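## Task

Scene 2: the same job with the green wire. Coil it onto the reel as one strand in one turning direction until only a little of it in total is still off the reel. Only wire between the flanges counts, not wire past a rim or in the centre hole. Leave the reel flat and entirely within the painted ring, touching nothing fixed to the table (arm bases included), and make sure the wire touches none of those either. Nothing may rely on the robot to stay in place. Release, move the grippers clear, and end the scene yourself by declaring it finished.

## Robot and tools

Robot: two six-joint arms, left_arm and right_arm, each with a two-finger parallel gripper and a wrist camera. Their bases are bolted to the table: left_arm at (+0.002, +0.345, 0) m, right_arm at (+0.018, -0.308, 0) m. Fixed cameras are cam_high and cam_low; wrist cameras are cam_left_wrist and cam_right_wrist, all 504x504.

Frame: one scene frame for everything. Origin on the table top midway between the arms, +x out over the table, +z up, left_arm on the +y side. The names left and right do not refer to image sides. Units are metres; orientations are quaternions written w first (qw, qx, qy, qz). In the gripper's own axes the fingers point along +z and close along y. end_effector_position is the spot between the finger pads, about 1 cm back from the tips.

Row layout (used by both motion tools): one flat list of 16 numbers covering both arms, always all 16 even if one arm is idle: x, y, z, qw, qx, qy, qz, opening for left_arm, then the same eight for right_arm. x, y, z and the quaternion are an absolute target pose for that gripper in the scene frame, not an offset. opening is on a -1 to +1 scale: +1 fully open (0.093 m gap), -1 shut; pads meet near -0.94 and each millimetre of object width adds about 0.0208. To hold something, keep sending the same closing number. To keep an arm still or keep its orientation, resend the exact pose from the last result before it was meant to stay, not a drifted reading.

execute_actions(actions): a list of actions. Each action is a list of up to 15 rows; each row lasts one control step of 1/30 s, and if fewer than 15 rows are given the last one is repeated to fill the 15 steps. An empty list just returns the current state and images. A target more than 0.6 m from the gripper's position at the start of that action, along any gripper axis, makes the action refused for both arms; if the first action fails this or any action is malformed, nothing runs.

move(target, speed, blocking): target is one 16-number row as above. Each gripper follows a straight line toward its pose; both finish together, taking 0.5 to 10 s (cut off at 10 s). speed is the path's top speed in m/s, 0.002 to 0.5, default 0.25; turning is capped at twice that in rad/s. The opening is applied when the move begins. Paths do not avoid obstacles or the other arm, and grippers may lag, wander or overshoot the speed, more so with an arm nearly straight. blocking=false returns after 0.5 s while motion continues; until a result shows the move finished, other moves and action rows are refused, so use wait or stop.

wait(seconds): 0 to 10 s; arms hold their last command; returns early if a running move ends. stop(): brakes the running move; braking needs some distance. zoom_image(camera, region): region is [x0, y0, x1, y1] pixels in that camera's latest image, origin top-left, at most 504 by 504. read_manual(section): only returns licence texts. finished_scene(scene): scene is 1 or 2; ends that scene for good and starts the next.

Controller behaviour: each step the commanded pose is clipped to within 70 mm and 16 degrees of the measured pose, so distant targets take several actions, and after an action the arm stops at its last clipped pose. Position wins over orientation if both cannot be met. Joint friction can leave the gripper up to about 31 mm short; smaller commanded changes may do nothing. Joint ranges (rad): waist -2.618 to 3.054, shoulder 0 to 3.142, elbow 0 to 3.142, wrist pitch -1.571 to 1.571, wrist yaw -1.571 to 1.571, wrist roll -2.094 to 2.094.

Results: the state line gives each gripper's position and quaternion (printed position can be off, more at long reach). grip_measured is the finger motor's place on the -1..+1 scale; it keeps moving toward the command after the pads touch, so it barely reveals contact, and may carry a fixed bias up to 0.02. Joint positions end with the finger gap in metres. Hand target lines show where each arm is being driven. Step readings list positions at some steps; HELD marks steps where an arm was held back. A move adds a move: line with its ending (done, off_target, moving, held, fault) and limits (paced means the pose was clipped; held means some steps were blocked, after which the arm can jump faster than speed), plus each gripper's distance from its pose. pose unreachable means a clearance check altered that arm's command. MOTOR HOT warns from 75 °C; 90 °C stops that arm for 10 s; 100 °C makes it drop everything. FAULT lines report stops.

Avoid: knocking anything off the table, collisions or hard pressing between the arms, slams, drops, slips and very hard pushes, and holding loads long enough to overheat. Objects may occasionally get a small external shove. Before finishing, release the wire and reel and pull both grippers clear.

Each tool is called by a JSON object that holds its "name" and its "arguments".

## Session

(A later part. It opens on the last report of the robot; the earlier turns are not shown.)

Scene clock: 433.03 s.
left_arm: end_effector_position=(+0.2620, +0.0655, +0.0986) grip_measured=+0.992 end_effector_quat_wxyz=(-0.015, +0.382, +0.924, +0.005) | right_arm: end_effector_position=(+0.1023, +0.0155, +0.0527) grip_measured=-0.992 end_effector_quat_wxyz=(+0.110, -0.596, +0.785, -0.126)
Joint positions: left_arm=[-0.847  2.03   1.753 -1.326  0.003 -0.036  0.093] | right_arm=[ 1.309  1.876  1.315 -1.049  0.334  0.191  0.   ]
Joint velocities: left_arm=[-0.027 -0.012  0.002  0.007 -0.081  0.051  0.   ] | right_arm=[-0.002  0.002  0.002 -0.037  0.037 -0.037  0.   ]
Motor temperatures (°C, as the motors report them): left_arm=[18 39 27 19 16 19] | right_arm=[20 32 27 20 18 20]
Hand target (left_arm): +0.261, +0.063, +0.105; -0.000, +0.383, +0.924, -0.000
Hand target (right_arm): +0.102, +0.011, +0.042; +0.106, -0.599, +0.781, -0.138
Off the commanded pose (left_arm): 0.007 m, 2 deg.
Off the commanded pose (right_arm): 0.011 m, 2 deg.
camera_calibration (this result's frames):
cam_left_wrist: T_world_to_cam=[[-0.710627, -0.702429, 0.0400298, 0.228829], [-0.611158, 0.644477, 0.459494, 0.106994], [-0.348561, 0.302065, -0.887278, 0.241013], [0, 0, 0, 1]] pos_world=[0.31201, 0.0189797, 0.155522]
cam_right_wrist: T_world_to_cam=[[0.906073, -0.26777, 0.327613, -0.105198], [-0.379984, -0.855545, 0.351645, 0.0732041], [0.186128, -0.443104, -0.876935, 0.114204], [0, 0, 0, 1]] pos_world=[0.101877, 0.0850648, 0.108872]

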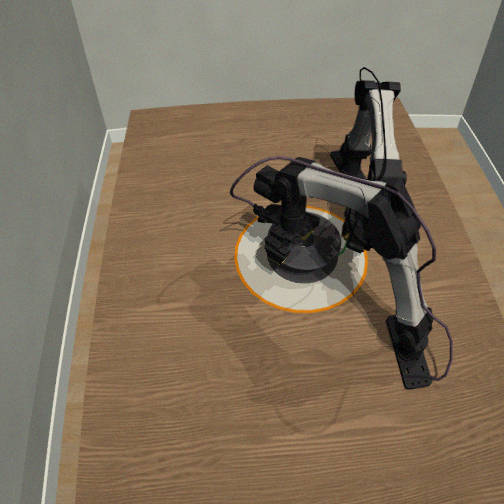

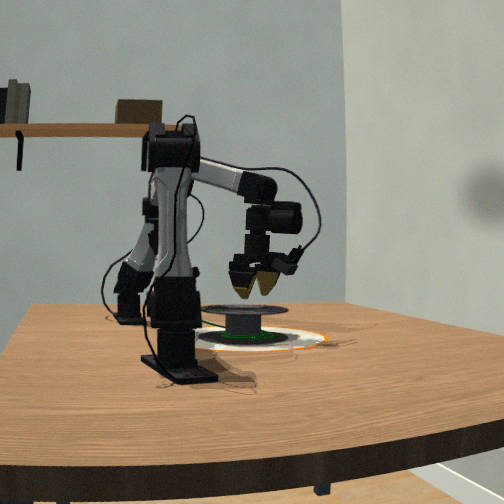

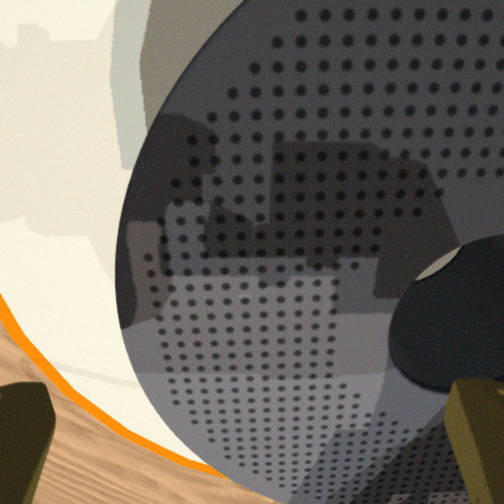

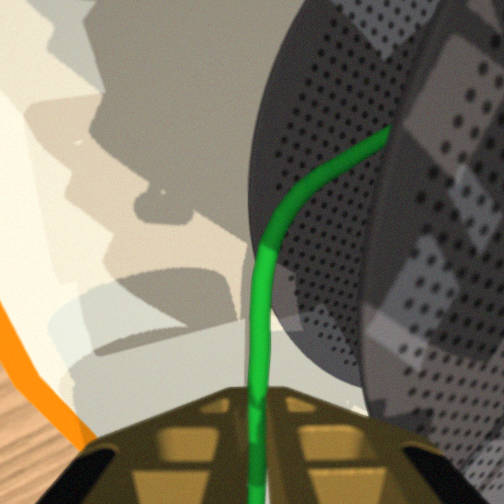

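{"name": "move", "arguments": {"target": [0.261,0.061,0.078,0,0.3827,0.9239,0,1,0.102,0.012,0.042,0.1057,-0.5995,0.7813,-0.1377,-1], "speed": 0.1}}

Scene clock: 434.60 s.
left_arm: end_effector_position=(+0.2627, +0.0648, +0.0766) grip_measured=+0.992 end_effector_quat_wxyz=(-0.010, +0.380, +0.925, +0.003) | right_arm: end_effector_position=(+0.1023, +0.0155, +0.0527) grip_measured=-0.992 end_effector_quat_wxyz=(+0.110, -0.596, +0.785, -0.126)
Joint positions: left_arm=[-0.847  2.03   1.665 -1.227  0.003 -0.04   0.093] | right_arm=[ 1.309  1.876  1.315 -1.049  0.334  0.191  0.   ]
Joint velocities: left_arm=[-0.022 -0.007 -0.002  0.007  0.037 -0.081 -0.   ] | right_arm=[-0.007 -0.002 -0.007  0.037 -0.037  0.022  0.   ]
Motor temperatures (°C, as the motors report them): left_arm=[18 40 27 19 16 19] | right_arm=[20 32 27 20 18 20]
Hand target (left_arm): +0.261, +0.061, +0.078; -0.000, +0.383, +0.924, -0.000
Hand target (right_arm): +0.102, +0.012, +0.042; +0.106, -0.599, +0.781, -0.138
Off the commanded pose (left_arm): 0.004 m, 1 deg.
Off the commanded pose (right_arm): 0.011 m, 2 deg.
move: off_target (right_arm)
camera_calibration (this result's frames):
cam_left_wrist: T_world_to_cam=[[-0.70826, -0.704802, 0.0402757, 0.229195], [-0.617197, 0.645901, 0.449311, 0.120277], [-0.34269, 0.293371, -0.892467, 0.221343], [0, 0, 0, 1]] pos_world=[0.312417, 0.0189145, 0.134269]
cam_right_wrist: T_world_to_cam=[[0.906073, -0.26777, 0.327613, -0.105198], [-0.379984, -0.855545, 0.351645, 0.0732041], [0.186128, -0.443104, -0.876935, 0.114204], [0, 0, 0, 1]] pos_world=[0.101877, 0.0850648, 0.108872]

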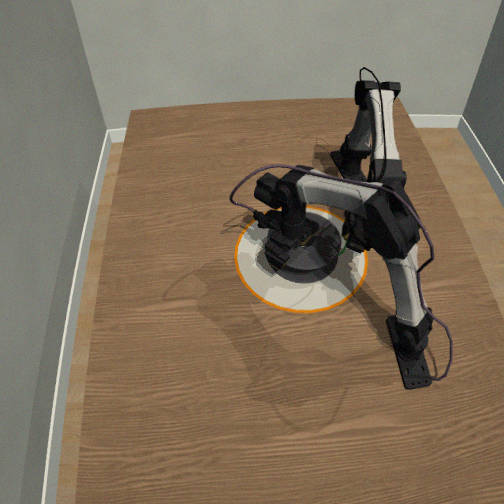

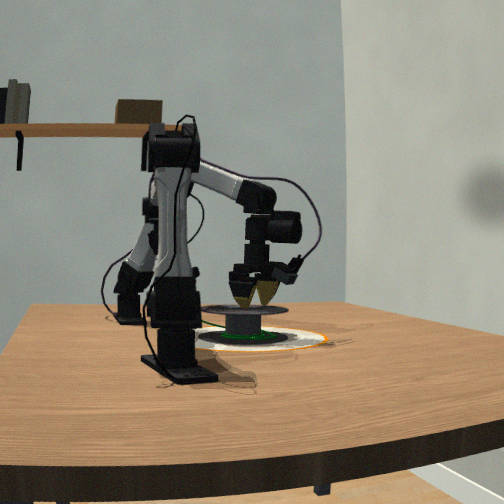

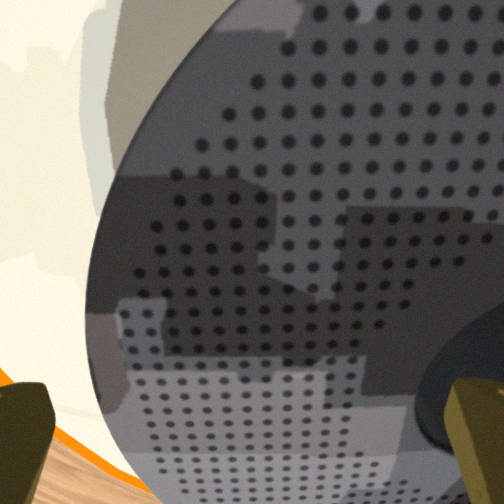

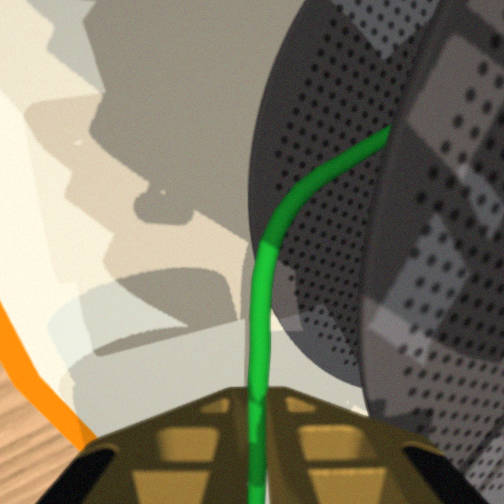

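{"name": "move", "arguments": {"target": [0.259,0.064,0.05,0,0.3827,0.9239,0,1,0.102,0.012,0.042,0.1057,-0.5995,0.7813,-0.1377,-1], "speed": 0.06}}

{"name": "move", "arguments": {"target": [0.259,0.064,0.05,0,0.3827,0.9239,0,0.25,0.102,0.012,0.042,0.1057,-0.5995,0.7813,-0.1377,-1], "speed": 0.06}}

Scene clock: 436.73 s.
left_arm: end_effector_position=(+0.2606, +0.0643, +0.0516) grip_measured=+0.992 end_effector_quat_wxyz=(-0.004, +0.381, +0.925, -0.002) | right_arm: end_effector_position=(+0.1023, +0.0155, +0.0527) grip_measured=-0.992 end_effector_quat_wxyz=(+0.110, -0.596, +0.785, -0.126)
Joint positions: left_arm=[-0.851  2.03   1.565 -1.113  0.007 -0.042  0.093] | right_arm=[ 1.309  1.876  1.315 -1.049  0.334  0.191  0.   ]
Joint velocities: left_arm=[ 0.007  0.002 -0.022  0.037 -0.066  0.066  0.   ] | right_arm=[ 0.002 -0.012  0.027 -0.037  0.051 -0.007  0.   ]
Motor temperatures (°C, as the motors report them): left_arm=[18 40 27 19 16 19] | right_arm=[20 32 27 20 18 20]
Hand target (left_arm): +0.259, +0.064, +0.050; -0.000, +0.383, +0.924, -0.000
Hand target (right_arm): +0.102, +0.012, +0.042; +0.106, -0.599, +0.781, -0.138
Off the commanded pose (left_arm): 0.002 m, 1 deg.
Off the commanded pose (right_arm): 0.011 m, 2 deg.
move: off_target (right_arm)
camera_calibration (this result's frames):
cam_left_wrist: T_world_to_cam=[[-0.709336, -0.703512, 0.043742, 0.228433], [-0.619643, 0.651947, 0.437045, 0.131398], [-0.335984, 0.282907, -0.898376, 0.197732], [0, 0, 0, 1]] pos_world=[0.30989, 0.019101, 0.110218]
cam_right_wrist: T_world_to_cam=[[0.906073, -0.26777, 0.327613, -0.105198], [-0.379984, -0.855545, 0.351645, 0.0732041], [0.186128, -0.443104, -0.876935, 0.114204], [0, 0, 0, 1]] pos_world=[0.101877, 0.0850648, 0.108872]

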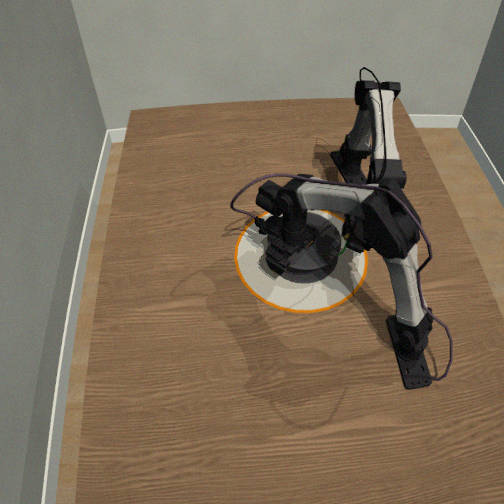

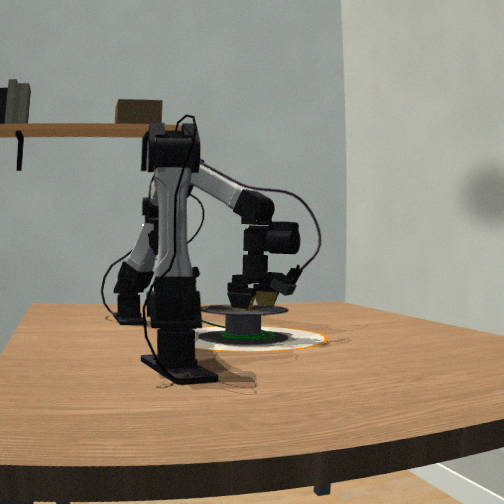

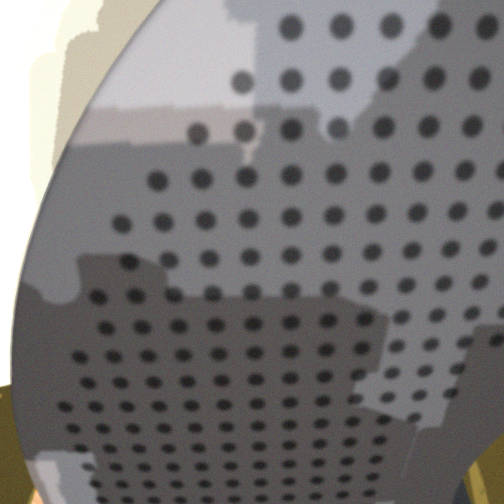

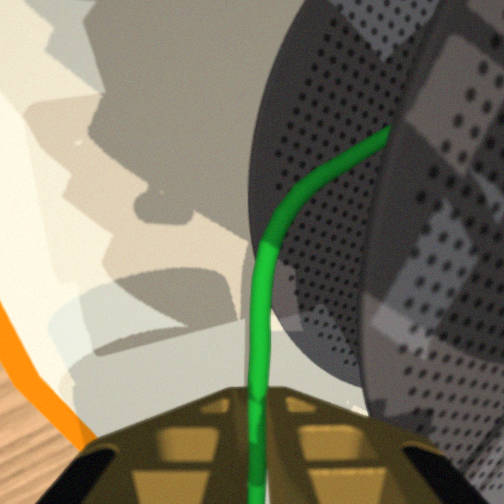

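Scene clock: 437.43 s.
left_arm: end_effector_position=(+0.2606, +0.0640, +0.0516) grip_measured=+0.491 end_effector_quat_wxyz=(-0.004, +0.380, +0.925, -0.003) | right_arm: end_effector_position=(+0.1023, +0.0155, +0.0527) grip_measured=-0.992 end_effector_quat_wxyz=(+0.110, -0.596, +0.785, -0.126)
Joint positions: left_arm=[-0.85   2.03   1.565 -1.112  0.009 -0.043  0.069] | right_arm=[ 1.309  1.876  1.315 -1.049  0.334  0.191  0.   ]
Joint velocities: left_arm=[ 0.007  0.007  0.022  0.022  0.022 -0.022  0.   ] | right_arm=[ 0.012 -0.017 -0.007 -0.081 -0.007 -0.007  0.   ]
Motor temperatures (°C, as the motors report them): left_arm=[18 40 27 19 16 19] | right_arm=[20 32 27 20 18 20]
Hand target (left_arm): +0.259, +0.064, +0.050; -0.000, +0.383, +0.924, +0.000
Hand target (right_arm): +0.102, +0.012, +0.042; +0.106, -0.599, +0.781, -0.138
Off the commanded pose (left_arm): 0.002 m, 1 deg.
Off the commanded pose (right_arm): 0.011 m, 2 deg.
move: off_target (right_arm)
camera_calibration (this result's frames):
cam_left_wrist: T_world_to_cam=[[-0.70848, -0.704226, 0.0460612, 0.227887], [-0.620005, 0.652271, 0.436046, 0.13177], [-0.337119, 0.280372, -0.898745, 0.198318], [0, 0, 0, 1]] pos_world=[0.310008, 0.0189312, 0.110283]
cam_right_wrist: T_world_to_cam=[[0.906073, -0.26777, 0.327613, -0.105198], [-0.379984, -0.855545, 0.351645, 0.0732041], [0.186128, -0.443104, -0.876935, 0.114204], [0, 0, 0, 1]] pos_world=[0.101877, 0.0850648, 0.108872]

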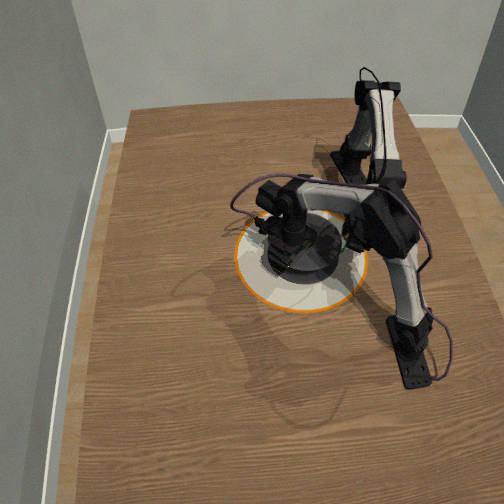

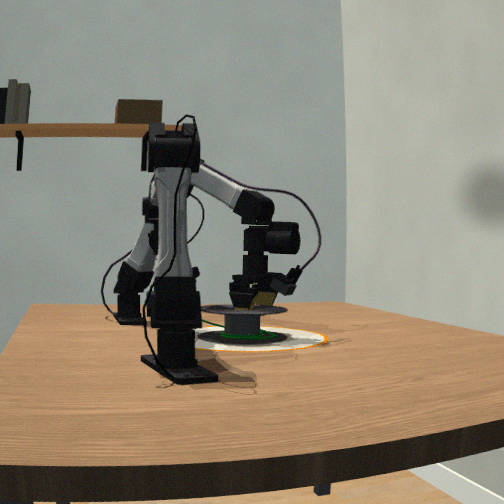

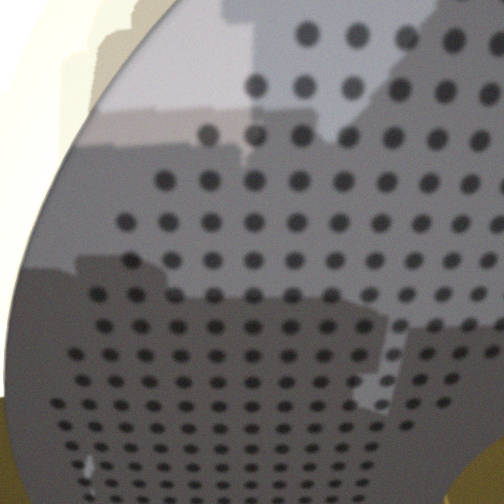

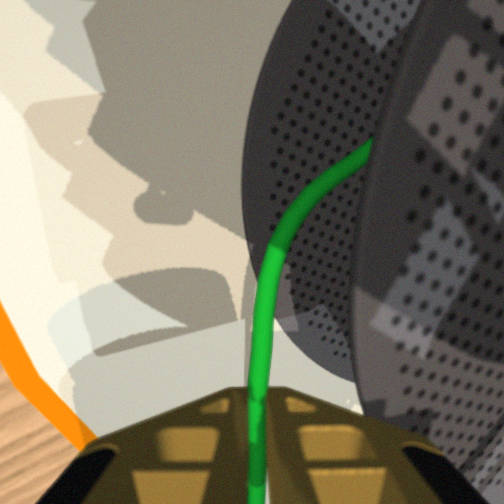

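{"name": "zoom_image", "arguments": {"camera": "cam_low", "region": [130,270,340,390]}}

{"name": "zoom_image", "arguments": {"camera": "cam_high", "region": [260,190,400,320]}}

Region (130, 270, 340, 390) of cam_low's 504x504 image, scaled by 2.400, with more detail than that image has; it fills the top 288 rows of this view, and the rest is white.

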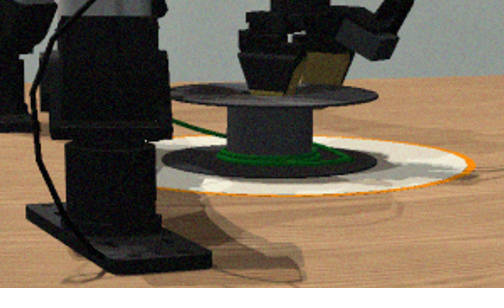

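Region (260, 190, 400, 320) of cam_high's 504x504 image, scaled by 3.600, with more detail than that image has; it fills the top 468 rows of this view, and the rest is white.

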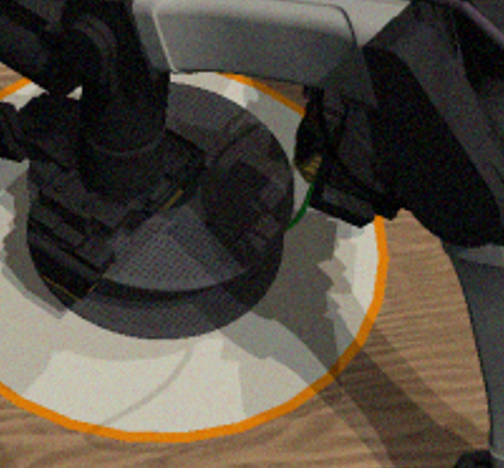

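{"name": "move", "arguments": {"target": [0.2723,0.0366,0.05,0,0.6088,0.7934,0,0.25,0.110,0.002,0.032,0.183,-0.683,0.683,-0.183,-1], "speed": 0.06}}

Scene clock: 444.70 s.
left_arm: end_effector_position=(+0.2752, +0.0301, +0.0538) grip_measured=+0.491 end_effector_quat_wxyz=(+0.019, +0.576, +0.817, -0.019) | right_arm: end_effector_position=(+0.1086, +0.0233, +0.0381) grip_measured=-0.992 end_effector_quat_wxyz=(+0.202, -0.677, +0.690, -0.156)
Joint positions: left_arm=[-0.872  2.116  1.703 -1.112  0.028  0.383  0.069] | right_arm=[ 1.373  1.833  1.141 -0.797  0.51  -0.026  0.   ]
Joint velocities: left_arm=[-0.017 -0.012  0.002  0.007 -0.037 -0.037 -0.001] | right_arm=[-0.002 -0.002 -0.017  0.007 -0.037  0.007  0.   ]
Motor temperatures (°C, as the motors report them): left_arm=[18 40 27 19 16 19] | right_arm=[20 33 26 20 18 20]
Hand target (left_arm): +0.272, +0.036, +0.050; +0.001, +0.608, +0.794, -0.001
Hand target (right_arm): +0.111, +0.002, +0.032; -0.183, +0.683, -0.682, +0.185
Off the commanded pose (left_arm): 0.008 m, 6 deg.
Off the commanded pose (right_arm): 0.022 m, 4 deg.
move: off_target (left_arm, right_arm)
camera_calibration (this result's frames):
cam_left_wrist: T_world_to_cam=[[-0.944464, -0.325374, 0.046036, 0.267841], [-0.284296, 0.879293, 0.382124, 0.0656762], [-0.164812, 0.347815, -0.922964, 0.166575], [0, 0, 0, 1]] pos_world=[0.299091, -0.0285375, 0.116316]
cam_right_wrist: T_world_to_cam=[[0.872316, -0.044733, 0.486893, -0.111718], [-0.204002, -0.938287, 0.279286, 0.0729742], [0.444352, -0.342953, -0.827608, 0.0714477], [0, 0, 0, 1]] pos_world=[0.0805925, 0.0879764, 0.0931447]

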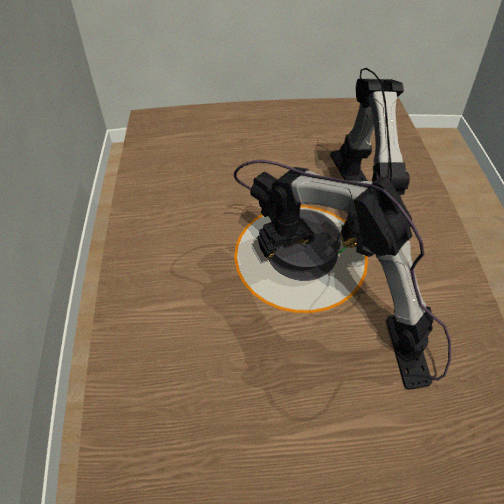

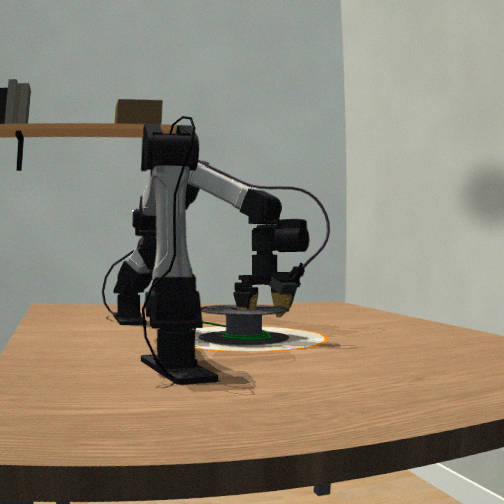

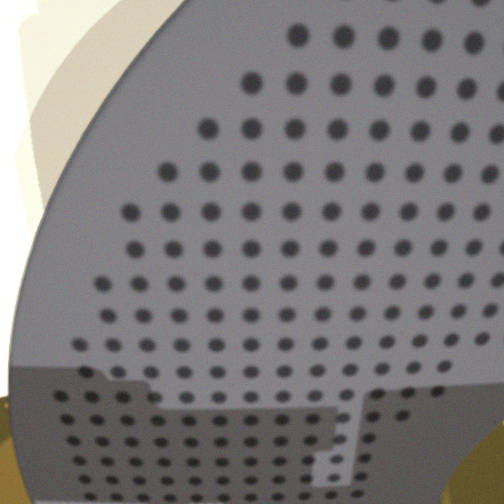

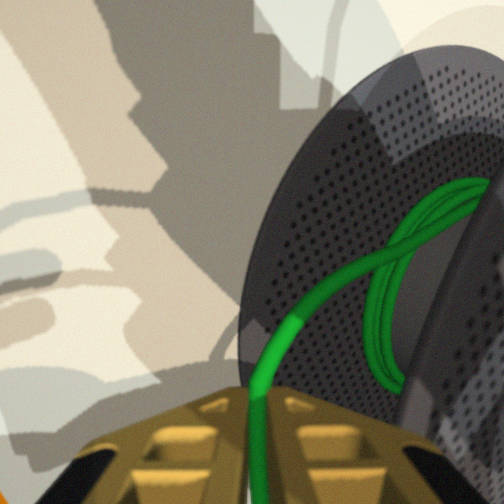

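{"name": "move", "arguments": {"target": [0.274,0.033,0.05,0,0.5878,0.809,0,0.25,0.122,-0.006,0.031,0.3036,-0.733,0.5625,-0.233,-1], "speed": 0.05}}

Scene clock: 450.07 s.
left_arm: end_effector_position=(+0.2787, +0.0290, +0.0547) grip_measured=+0.491 end_effector_quat_wxyz=(+0.019, +0.568, +0.822, -0.013) | right_arm: end_effector_position=(+0.1155, +0.0144, +0.0334) grip_measured=-0.992 end_effector_quat_wxyz=(-0.314, +0.732, -0.569, +0.202)
Joint positions: left_arm=[-0.872  2.13   1.728 -1.125  0.017  0.365  0.069] | right_arm=[ 1.443  1.723  0.854 -0.431  0.726 -0.306  0.   ]
Joint velocities: left_arm=[-0.027  0.002  0.012 -0.066  0.007  0.007 -0.001] | right_arm=[ 0.007 -0.012 -0.007  0.022 -0.022 -0.022  0.   ]
Motor temperatures (°C, as the motors report them): left_arm=[18 40 27 19 16 19] | right_arm=[20 33 26 20 18 20]
Hand target (left_arm): +0.274, +0.033, +0.050; +0.001, +0.587, +0.809, -0.000
Hand target (right_arm): +0.123, -0.005, +0.031; -0.304, +0.733, -0.561, +0.235
Off the commanded pose (left_arm): 0.008 m, 4 deg.
Off the commanded pose (right_arm): 0.021 m, 4 deg.
move: off_target (left_arm, right_arm)
camera_calibration (this result's frames):
cam_left_wrist: T_world_to_cam=[[-0.938574, -0.343082, 0.037061, 0.270133], [-0.302882, 0.870502, 0.387929, 0.0723716], [-0.165353, 0.352875, -0.920944, 0.168223], [0, 0, 0, 1]] pos_world=[0.303276, -0.0296834, 0.116837]
cam_right_wrist: T_world_to_cam=[[0.710448, 0.144172, 0.688823, -0.106586], [-0.0194602, -0.974392, 0.224013, 0.0483375], [0.70348, -0.172555, -0.689449, 0.0243946], [0, 0, 0, 1]] pos_world=[0.0595032, 0.0666757, 0.0794092]

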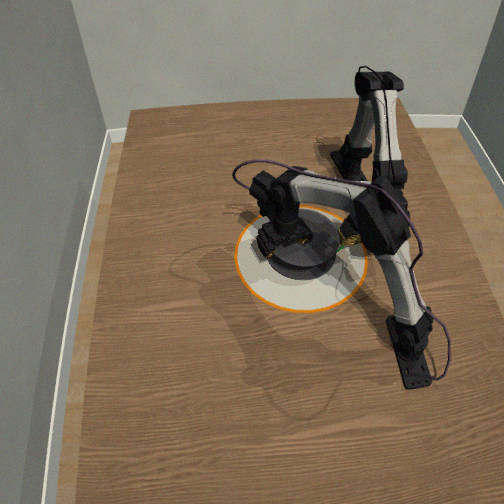

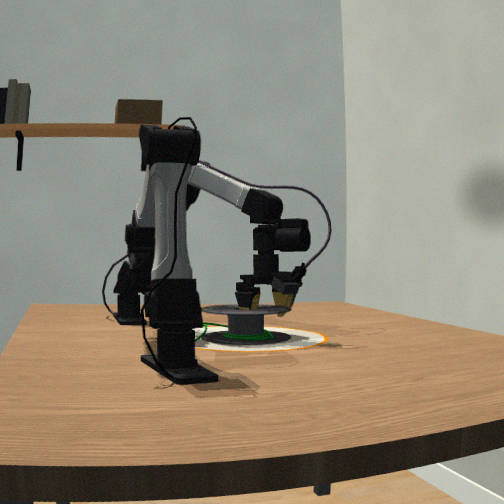

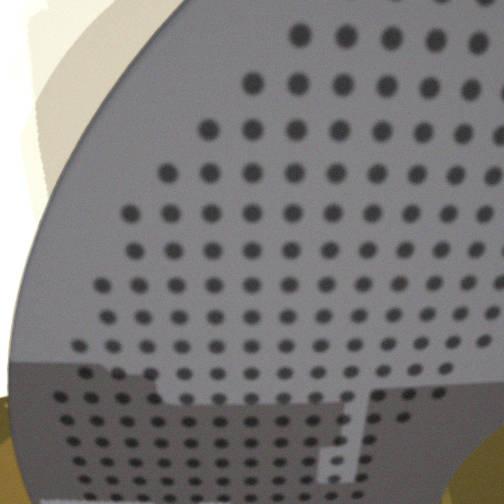

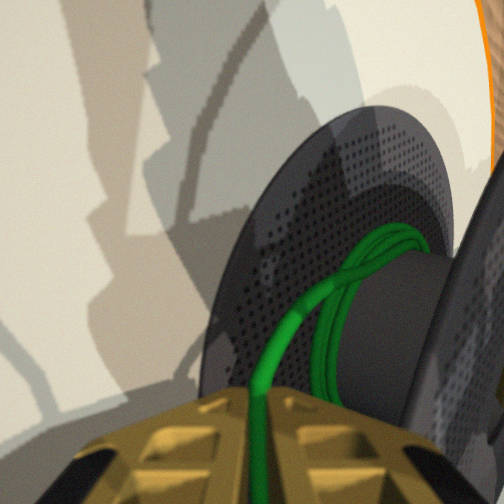

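{"name": "zoom_image", "arguments": {"camera": "cam_low", "region": [150,290,310,370]}}

{"name": "zoom_image", "arguments": {"camera": "cam_high", "region": [290,200,390,300]}}

Region (150, 290, 310, 370) of cam_low's 504x504 image, scaled by 3.150, with more detail than that image has.

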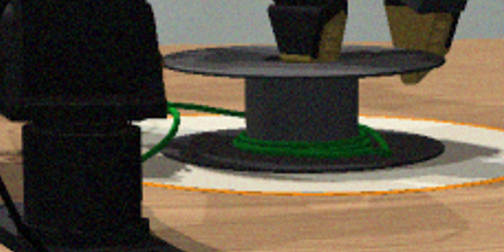

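Region (290, 200, 390, 300) of cam_high's 504x504 image, scaled by 5.040, with more detail than that image has.

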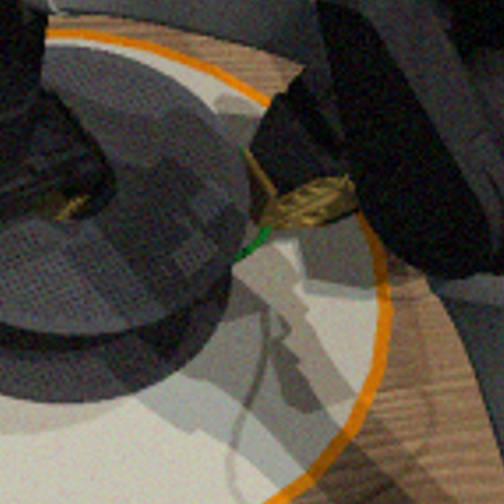

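{"name": "zoom_image", "arguments": {"camera": "cam_low", "region": [180,300,250,350]}}

Region (180, 300, 250, 350) of cam_low's 504x504 image, scaled by 7.200, with more detail than that image has; it fills the top 360 rows of this view, and the rest is white.

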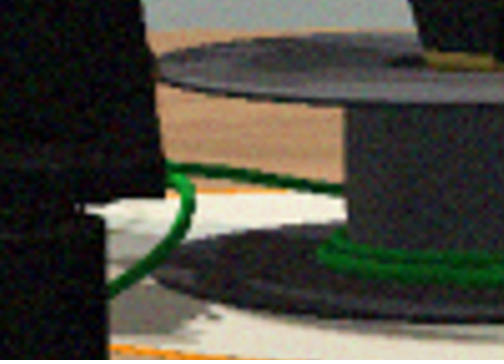

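{"name": "move", "arguments": {"target": [0.276,0.031,0.05,0,0.5878,0.809,0,0.25,0.112,0.004,0.05,0.3036,-0.733,0.5625,-0.233,-1], "speed": 0.05}}

{"name": "zoom_image", "arguments": {"camera": "cam_low", "region": [180,290,264,350]}}

Scene clock: 453.90 s.
left_arm: end_effector_position=(+0.2754, +0.0313, +0.0525) grip_measured=+0.491 end_effector_quat_wxyz=(+0.006, +0.574, +0.819, -0.010) | right_arm: end_effector_position=(+0.1138, +0.0036, +0.0392) grip_measured=-0.992 end_effector_quat_wxyz=(-0.297, +0.735, -0.565, +0.230)
Joint positions: left_arm=[-0.874  2.143  1.741 -1.153  0.017  0.375  0.069] | right_arm=[ 1.461  1.723  0.887 -0.551  0.752 -0.269  0.   ]
Joint velocities: left_arm=[ 0.007  0.002  0.002 -0.051  0.051  0.007 -0.   ] | right_arm=[ 0.002  0.007 -0.002  0.007  0.007  0.022  0.   ]
Motor temperatures (°C, as the motors report them): left_arm=[18 40 28 19 16 19] | right_arm=[20 33 26 20 18 20]
Hand target (left_arm): +0.276, +0.031, +0.050; +0.000, +0.587, +0.809, -0.000
Hand target (right_arm): +0.112, +0.004, +0.050; -0.304, +0.733, -0.563, +0.233
Off the commanded pose (left_arm): 0.003 m, 2 deg.
Off the commanded pose (right_arm): 0.011 m, 1 deg.
move: off_target (right_arm)
camera_calibration (this result's frames):
cam_left_wrist: T_world_to_cam=[[-0.942164, -0.331766, 0.0475278, 0.26793], [-0.28416, 0.865935, 0.411594, 0.0640101], [-0.177709, 0.374283, -0.910127, 0.167036], [0, 0, 0, 1]] pos_world=[0.300307, -0.0290572, 0.112943]
cam_right_wrist: T_world_to_cam=[[0.697421, 0.175323, 0.694885, -0.106663], [-0.0397362, -0.958663, 0.281757, 0.0365115], [0.715559, -0.224115, -0.661625, 0.0255176], [0, 0, 0, 1]] pos_world=[0.0575805, 0.0594216, 0.0807143]

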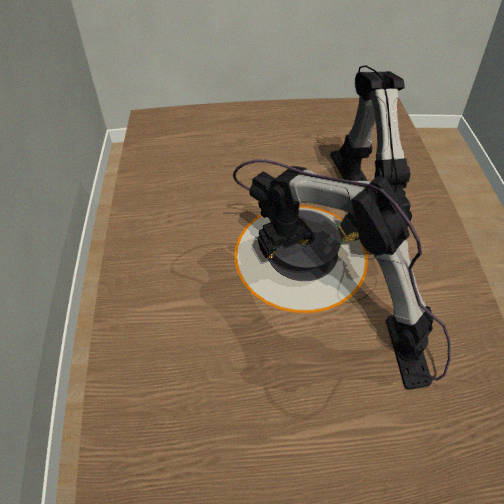

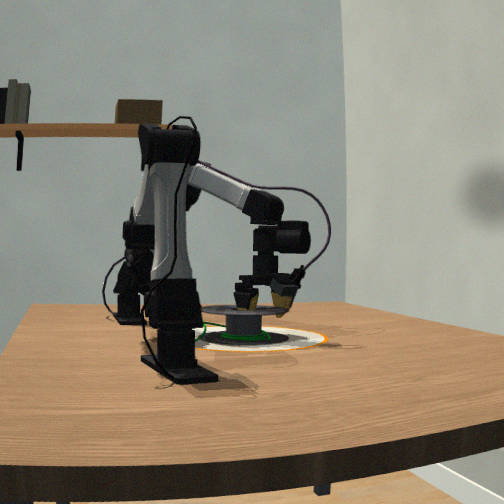

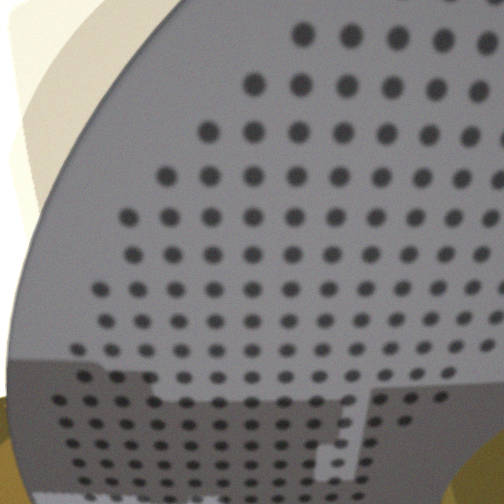

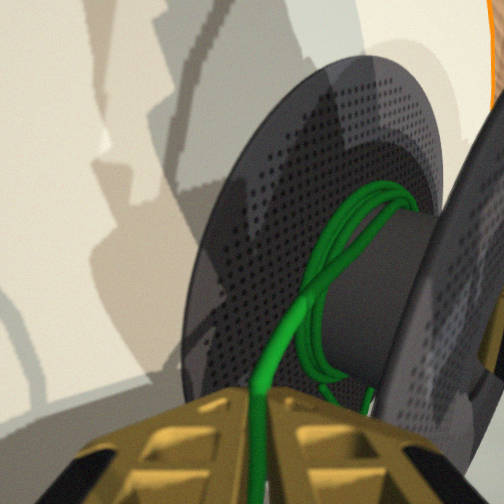

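Region (180, 290, 264, 350) of cam_low's 504x504 image, scaled by 6.000, with more detail than that image has; it fills the top 360 rows of this view, and the rest is white.

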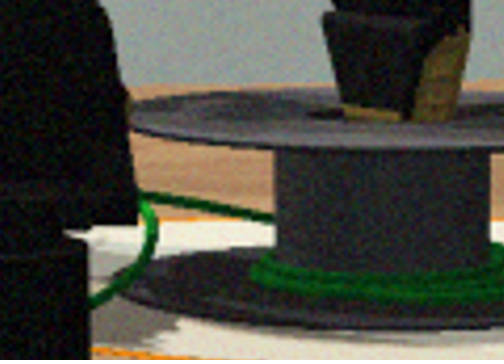

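{"name": "move", "arguments": {"target": [0.276,0.031,0.05,0,0.5878,0.809,0,0.25,0.111,0.004,0.052,0.2014,-0.7623,0.5012,-0.3567,-1], "speed": 0.05}}

{"name": "zoom_image", "arguments": {"camera": "cam_low", "region": [180,290,264,350]}}

Scene clock: 460.53 s.
left_arm: end_effector_position=(+0.2742, +0.0322, +0.0525) grip_measured=+0.491 end_effector_quat_wxyz=(+0.003, +0.580, +0.814, -0.009) | right_arm: end_effector_position=(+0.1136, +0.0034, +0.0506) grip_measured=-0.992 end_effector_quat_wxyz=(-0.203, +0.759, -0.513, +0.344)
Joint positions: left_arm=[-0.875  2.143  1.741 -1.159  0.017  0.391  0.069] | right_arm=[ 1.484  1.924  1.175 -0.979  0.81  -0.227  0.   ]
Joint velocities: left_arm=[ 0.002 -0.012  0.007 -0.022 -0.051  0.007  0.   ] | right_arm=[-0.002  0.002  0.012 -0.007  0.007  0.051  0.   ]
Motor temperatures (°C, as the motors report them): left_arm=[18 41 28 19 16 19] | right_arm=[20 33 26 20 18 20]
Hand target (left_arm): +0.276, +0.031, +0.050; +0.000, +0.588, +0.809, -0.000
Hand target (right_arm): +0.111, +0.004, +0.053; -0.201, +0.762, -0.502, +0.356
Off the commanded pose (left_arm): 0.003 m, 2 deg.
Off the commanded pose (right_arm): 0.003 m, 2 deg.
move: done
camera_calibration (this result's frames):
cam_left_wrist: T_world_to_cam=[[-0.947178, -0.316852, 0.0495838, 0.267869], [-0.268727, 0.868498, 0.41653, 0.0583186], [-0.175042, 0.381203, -0.907769, 0.165387], [0, 0, 0, 1]] pos_world=[0.298342, -0.0288209, 0.11256]
cam_right_wrist: T_world_to_cam=[[0.643234, 0.380555, 0.664401, -0.1074], [-0.0805081, -0.829312, 0.552956, 0.0235823], [0.761426, -0.40917, -0.502803, 0.0204437], [0, 0, 0, 1]] pos_world=[0.0554157, 0.0687937, 0.068596]

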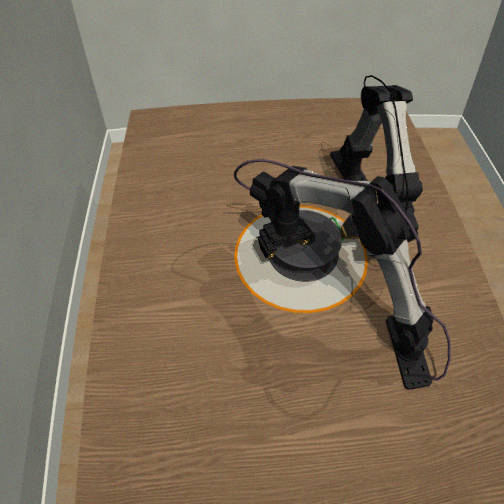

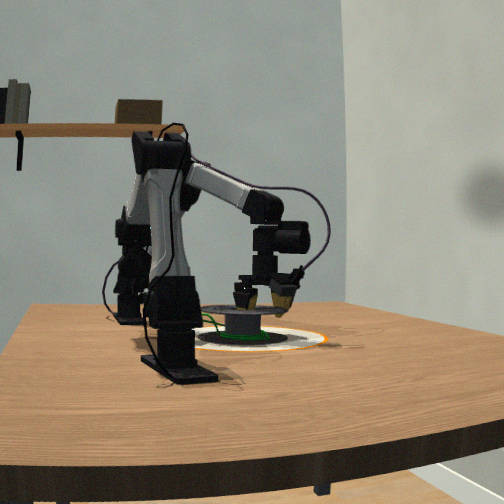

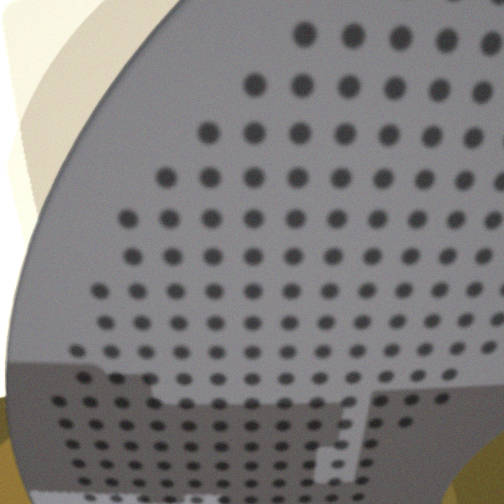

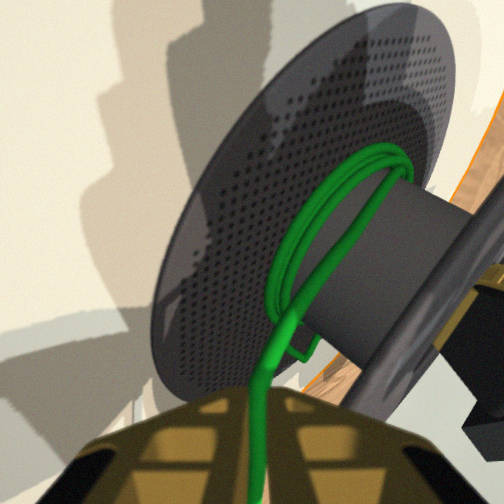

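Region (180, 290, 264, 350) of cam_low's 504x504 image, scaled by 6.000, with more detail than that image has; it fills the top 360 rows of this view, and the rest is white.

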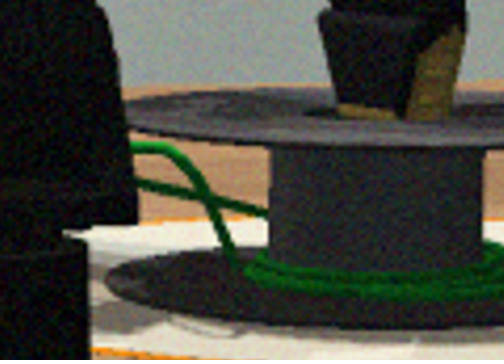

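{"name": "move", "arguments": {"target": [0.277,0.027,0.05,0,0.6157,0.788,0,0.25,0.131,-0.008,0.042,0.3101,-0.7777,0.4098,-0.362,-1], "speed": 0.05}}

{"name": "zoom_image", "arguments": {"camera": "cam_low", "region": [180,290,264,350]}}

Scene clock: 465.70 s.
left_arm: end_effector_position=(+0.2837, +0.0274, +0.0563) grip_measured=+0.491 end_effector_quat_wxyz=(+0.018, +0.598, +0.801, -0.003) | right_arm: end_effector_position=(+0.1245, +0.0048, +0.0463) grip_measured=-0.992 end_effector_quat_wxyz=(-0.323, +0.777, -0.412, +0.349)
Joint positions: left_arm=[-0.873  2.154  1.774 -1.154 -0.001  0.437  0.069] | right_arm=[ 1.505  1.757  0.818 -0.408  0.974 -0.605  0.   ]
Joint velocities: left_arm=[-0.022  0.002  0.022 -0.066 -0.037 -0.037  0.   ] | right_arm=[ 0.002  0.002 -0.012 -0.066 -0.022 -0.037  0.   ]
Motor temperatures (°C, as the motors report them): left_arm=[18 41 28 19 16 19] | right_arm=[20 33 26 20 18 20]
Hand target (left_arm): +0.277, +0.027, +0.050; +0.001, +0.616, +0.788, -0.000
Hand target (right_arm): +0.131, -0.007, +0.041; -0.310, +0.778, -0.409, +0.363
Off the commanded pose (left_arm): 0.009 m, 3 deg.
Off the commanded pose (right_arm): 0.015 m, 2 deg.
move: off_target (left_arm, right_arm)
camera_calibration (this result's frames):
cam_left_wrist: T_world_to_cam=[[-0.961394, -0.274373, 0.0209859, 0.279649], [-0.243265, 0.883081, 0.401235, 0.0566014], [-0.12862, 0.38064, -0.915735, 0.159647], [0, 0, 0, 1]] pos_world=[0.303156, -0.0340237, 0.117616]
cam_right_wrist: T_world_to_cam=[[0.420698, 0.442723, 0.791839, -0.0906502], [0.0551184, -0.883699, 0.464799, 0.0154324], [0.905525, -0.151895, -0.396173, -0.0135366], [0, 0, 0, 1]] pos_world=[0.0495435, 0.0517144, 0.0592446]

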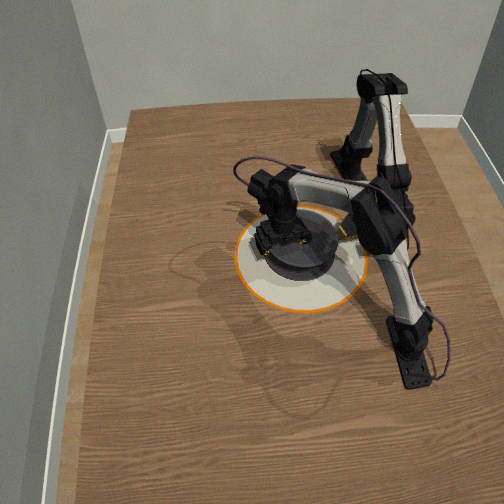

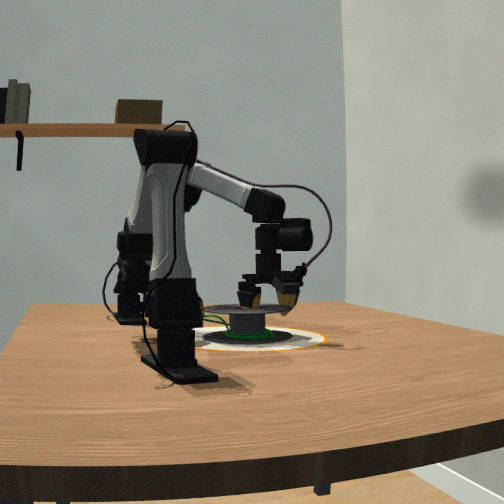

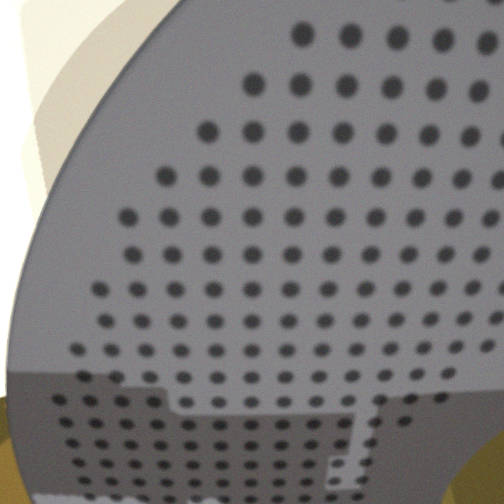

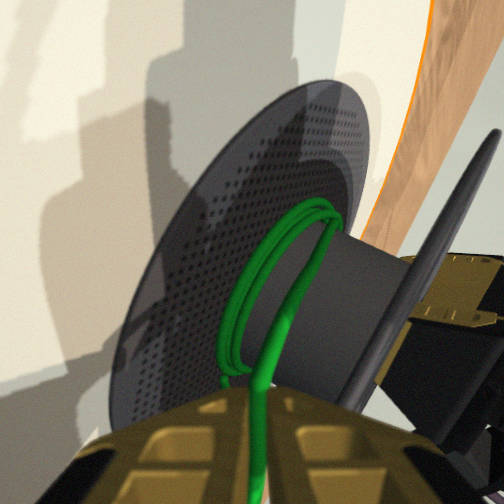

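Region (180, 290, 264, 350) of cam_low's 504x504 image, scaled by 6.000, with more detail than that image has; it fills the top 360 rows of this view, and the rest is white.

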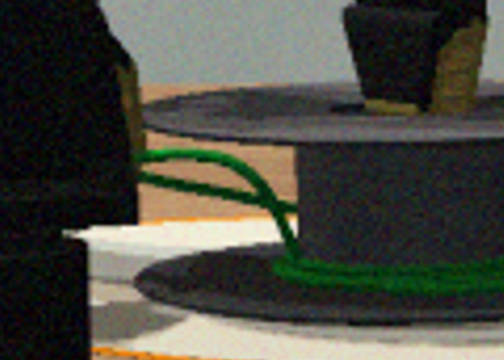

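{"name": "move", "arguments": {"target": [0.281,0.027,0.05,0,0.6018,0.7986,0,0.25,0.128,-0.006,0.026,0.4267,-0.751,0.3795,-0.3313,-1], "speed": 0.04}}

{"name": "zoom_image", "arguments": {"camera": "cam_low", "region": [180,290,264,350]}}

Scene clock: 469.87 s.
left_arm: end_effector_position=(+0.2812, +0.0304, +0.0530) grip_measured=+0.491 end_effector_quat_wxyz=(+0.003, +0.596, +0.803, -0.003) | right_arm: end_effector_position=(+0.1277, -0.0009, +0.0276) grip_measured=-0.992 end_effector_quat_wxyz=(-0.426, +0.752, -0.383, +0.326)
Joint positions: left_arm=[-0.87   2.169  1.785 -1.178  0.004  0.434  0.069] | right_arm=[ 1.513  1.747  0.497  0.286  1.028 -0.863  0.   ]
Joint velocities: left_arm=[ 0.007  0.007  0.007 -0.095 -0.022 -0.051 -0.001] | right_arm=[-0.002  0.002  0.007 -0.007 -0.037  0.007  0.   ]
Motor temperatures (°C, as the motors report them): left_arm=[18 41 28 19 16 19] | right_arm=[20 33 26 20 18 20]
Hand target (left_arm): +0.281, +0.027, +0.050; +0.000, +0.602, +0.799, +0.000
Hand target (right_arm): +0.128, -0.005, +0.026; -0.427, +0.751, -0.378, +0.332
Off the commanded pose (left_arm): 0.005 m, 1 deg.
Off the commanded pose (right_arm): 0.005 m, 1 deg.
move: done
camera_calibration (this result's frames):
cam_left_wrist: T_world_to_cam=[[-0.959275, -0.279926, 0.0378476, 0.276863], [-0.238482, 0.874386, 0.422582, 0.052528], [-0.151385, 0.396347, -0.905534, 0.160587], [0, 0, 0, 1]] pos_world=[0.302426, -0.0320767, 0.112741]
cam_right_wrist: T_world_to_cam=[[0.304013, 0.334722, 0.891929, -0.0626274], [0.125677, -0.942152, 0.310733, 0.0141318], [0.944342, 0.0176282, -0.328493, -0.0313557], [0, 0, 0, 1]] pos_world=[0.046874, 0.0348298, 0.0411678]

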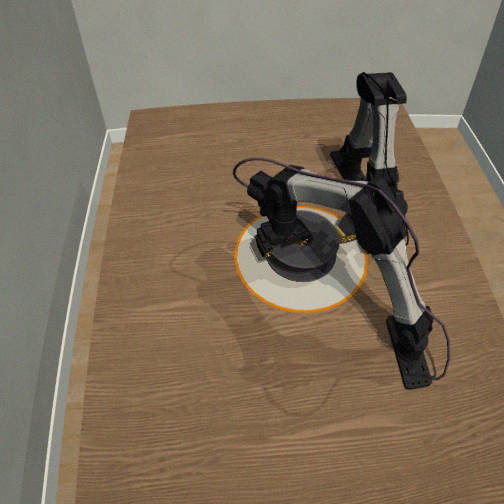

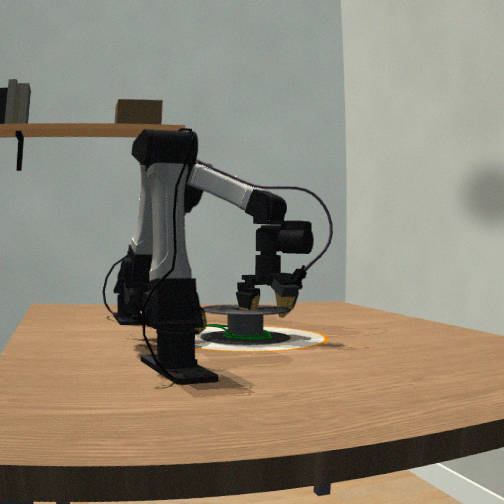

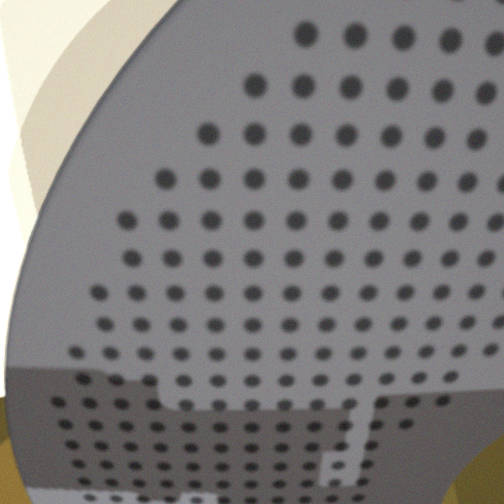

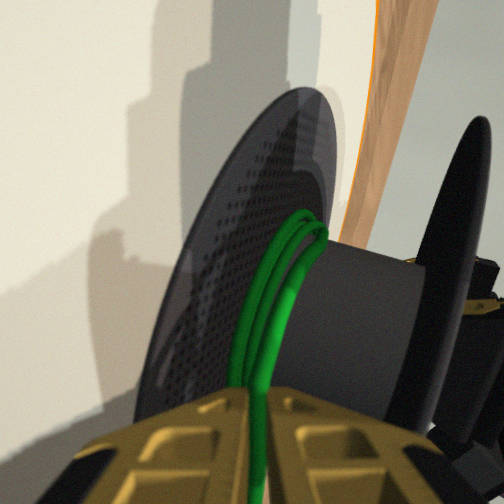

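Region (180, 290, 264, 350) of cam_low's 504x504 image, scaled by 6.000, with more detail than that image has; it fills the top 360 rows of this view, and the rest is white.

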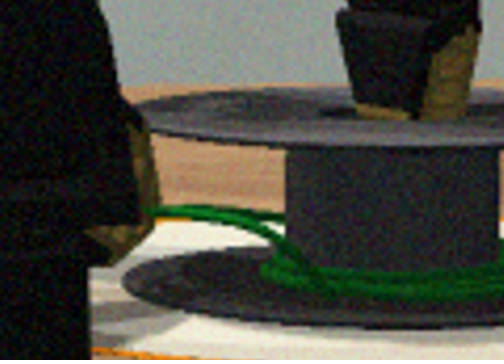

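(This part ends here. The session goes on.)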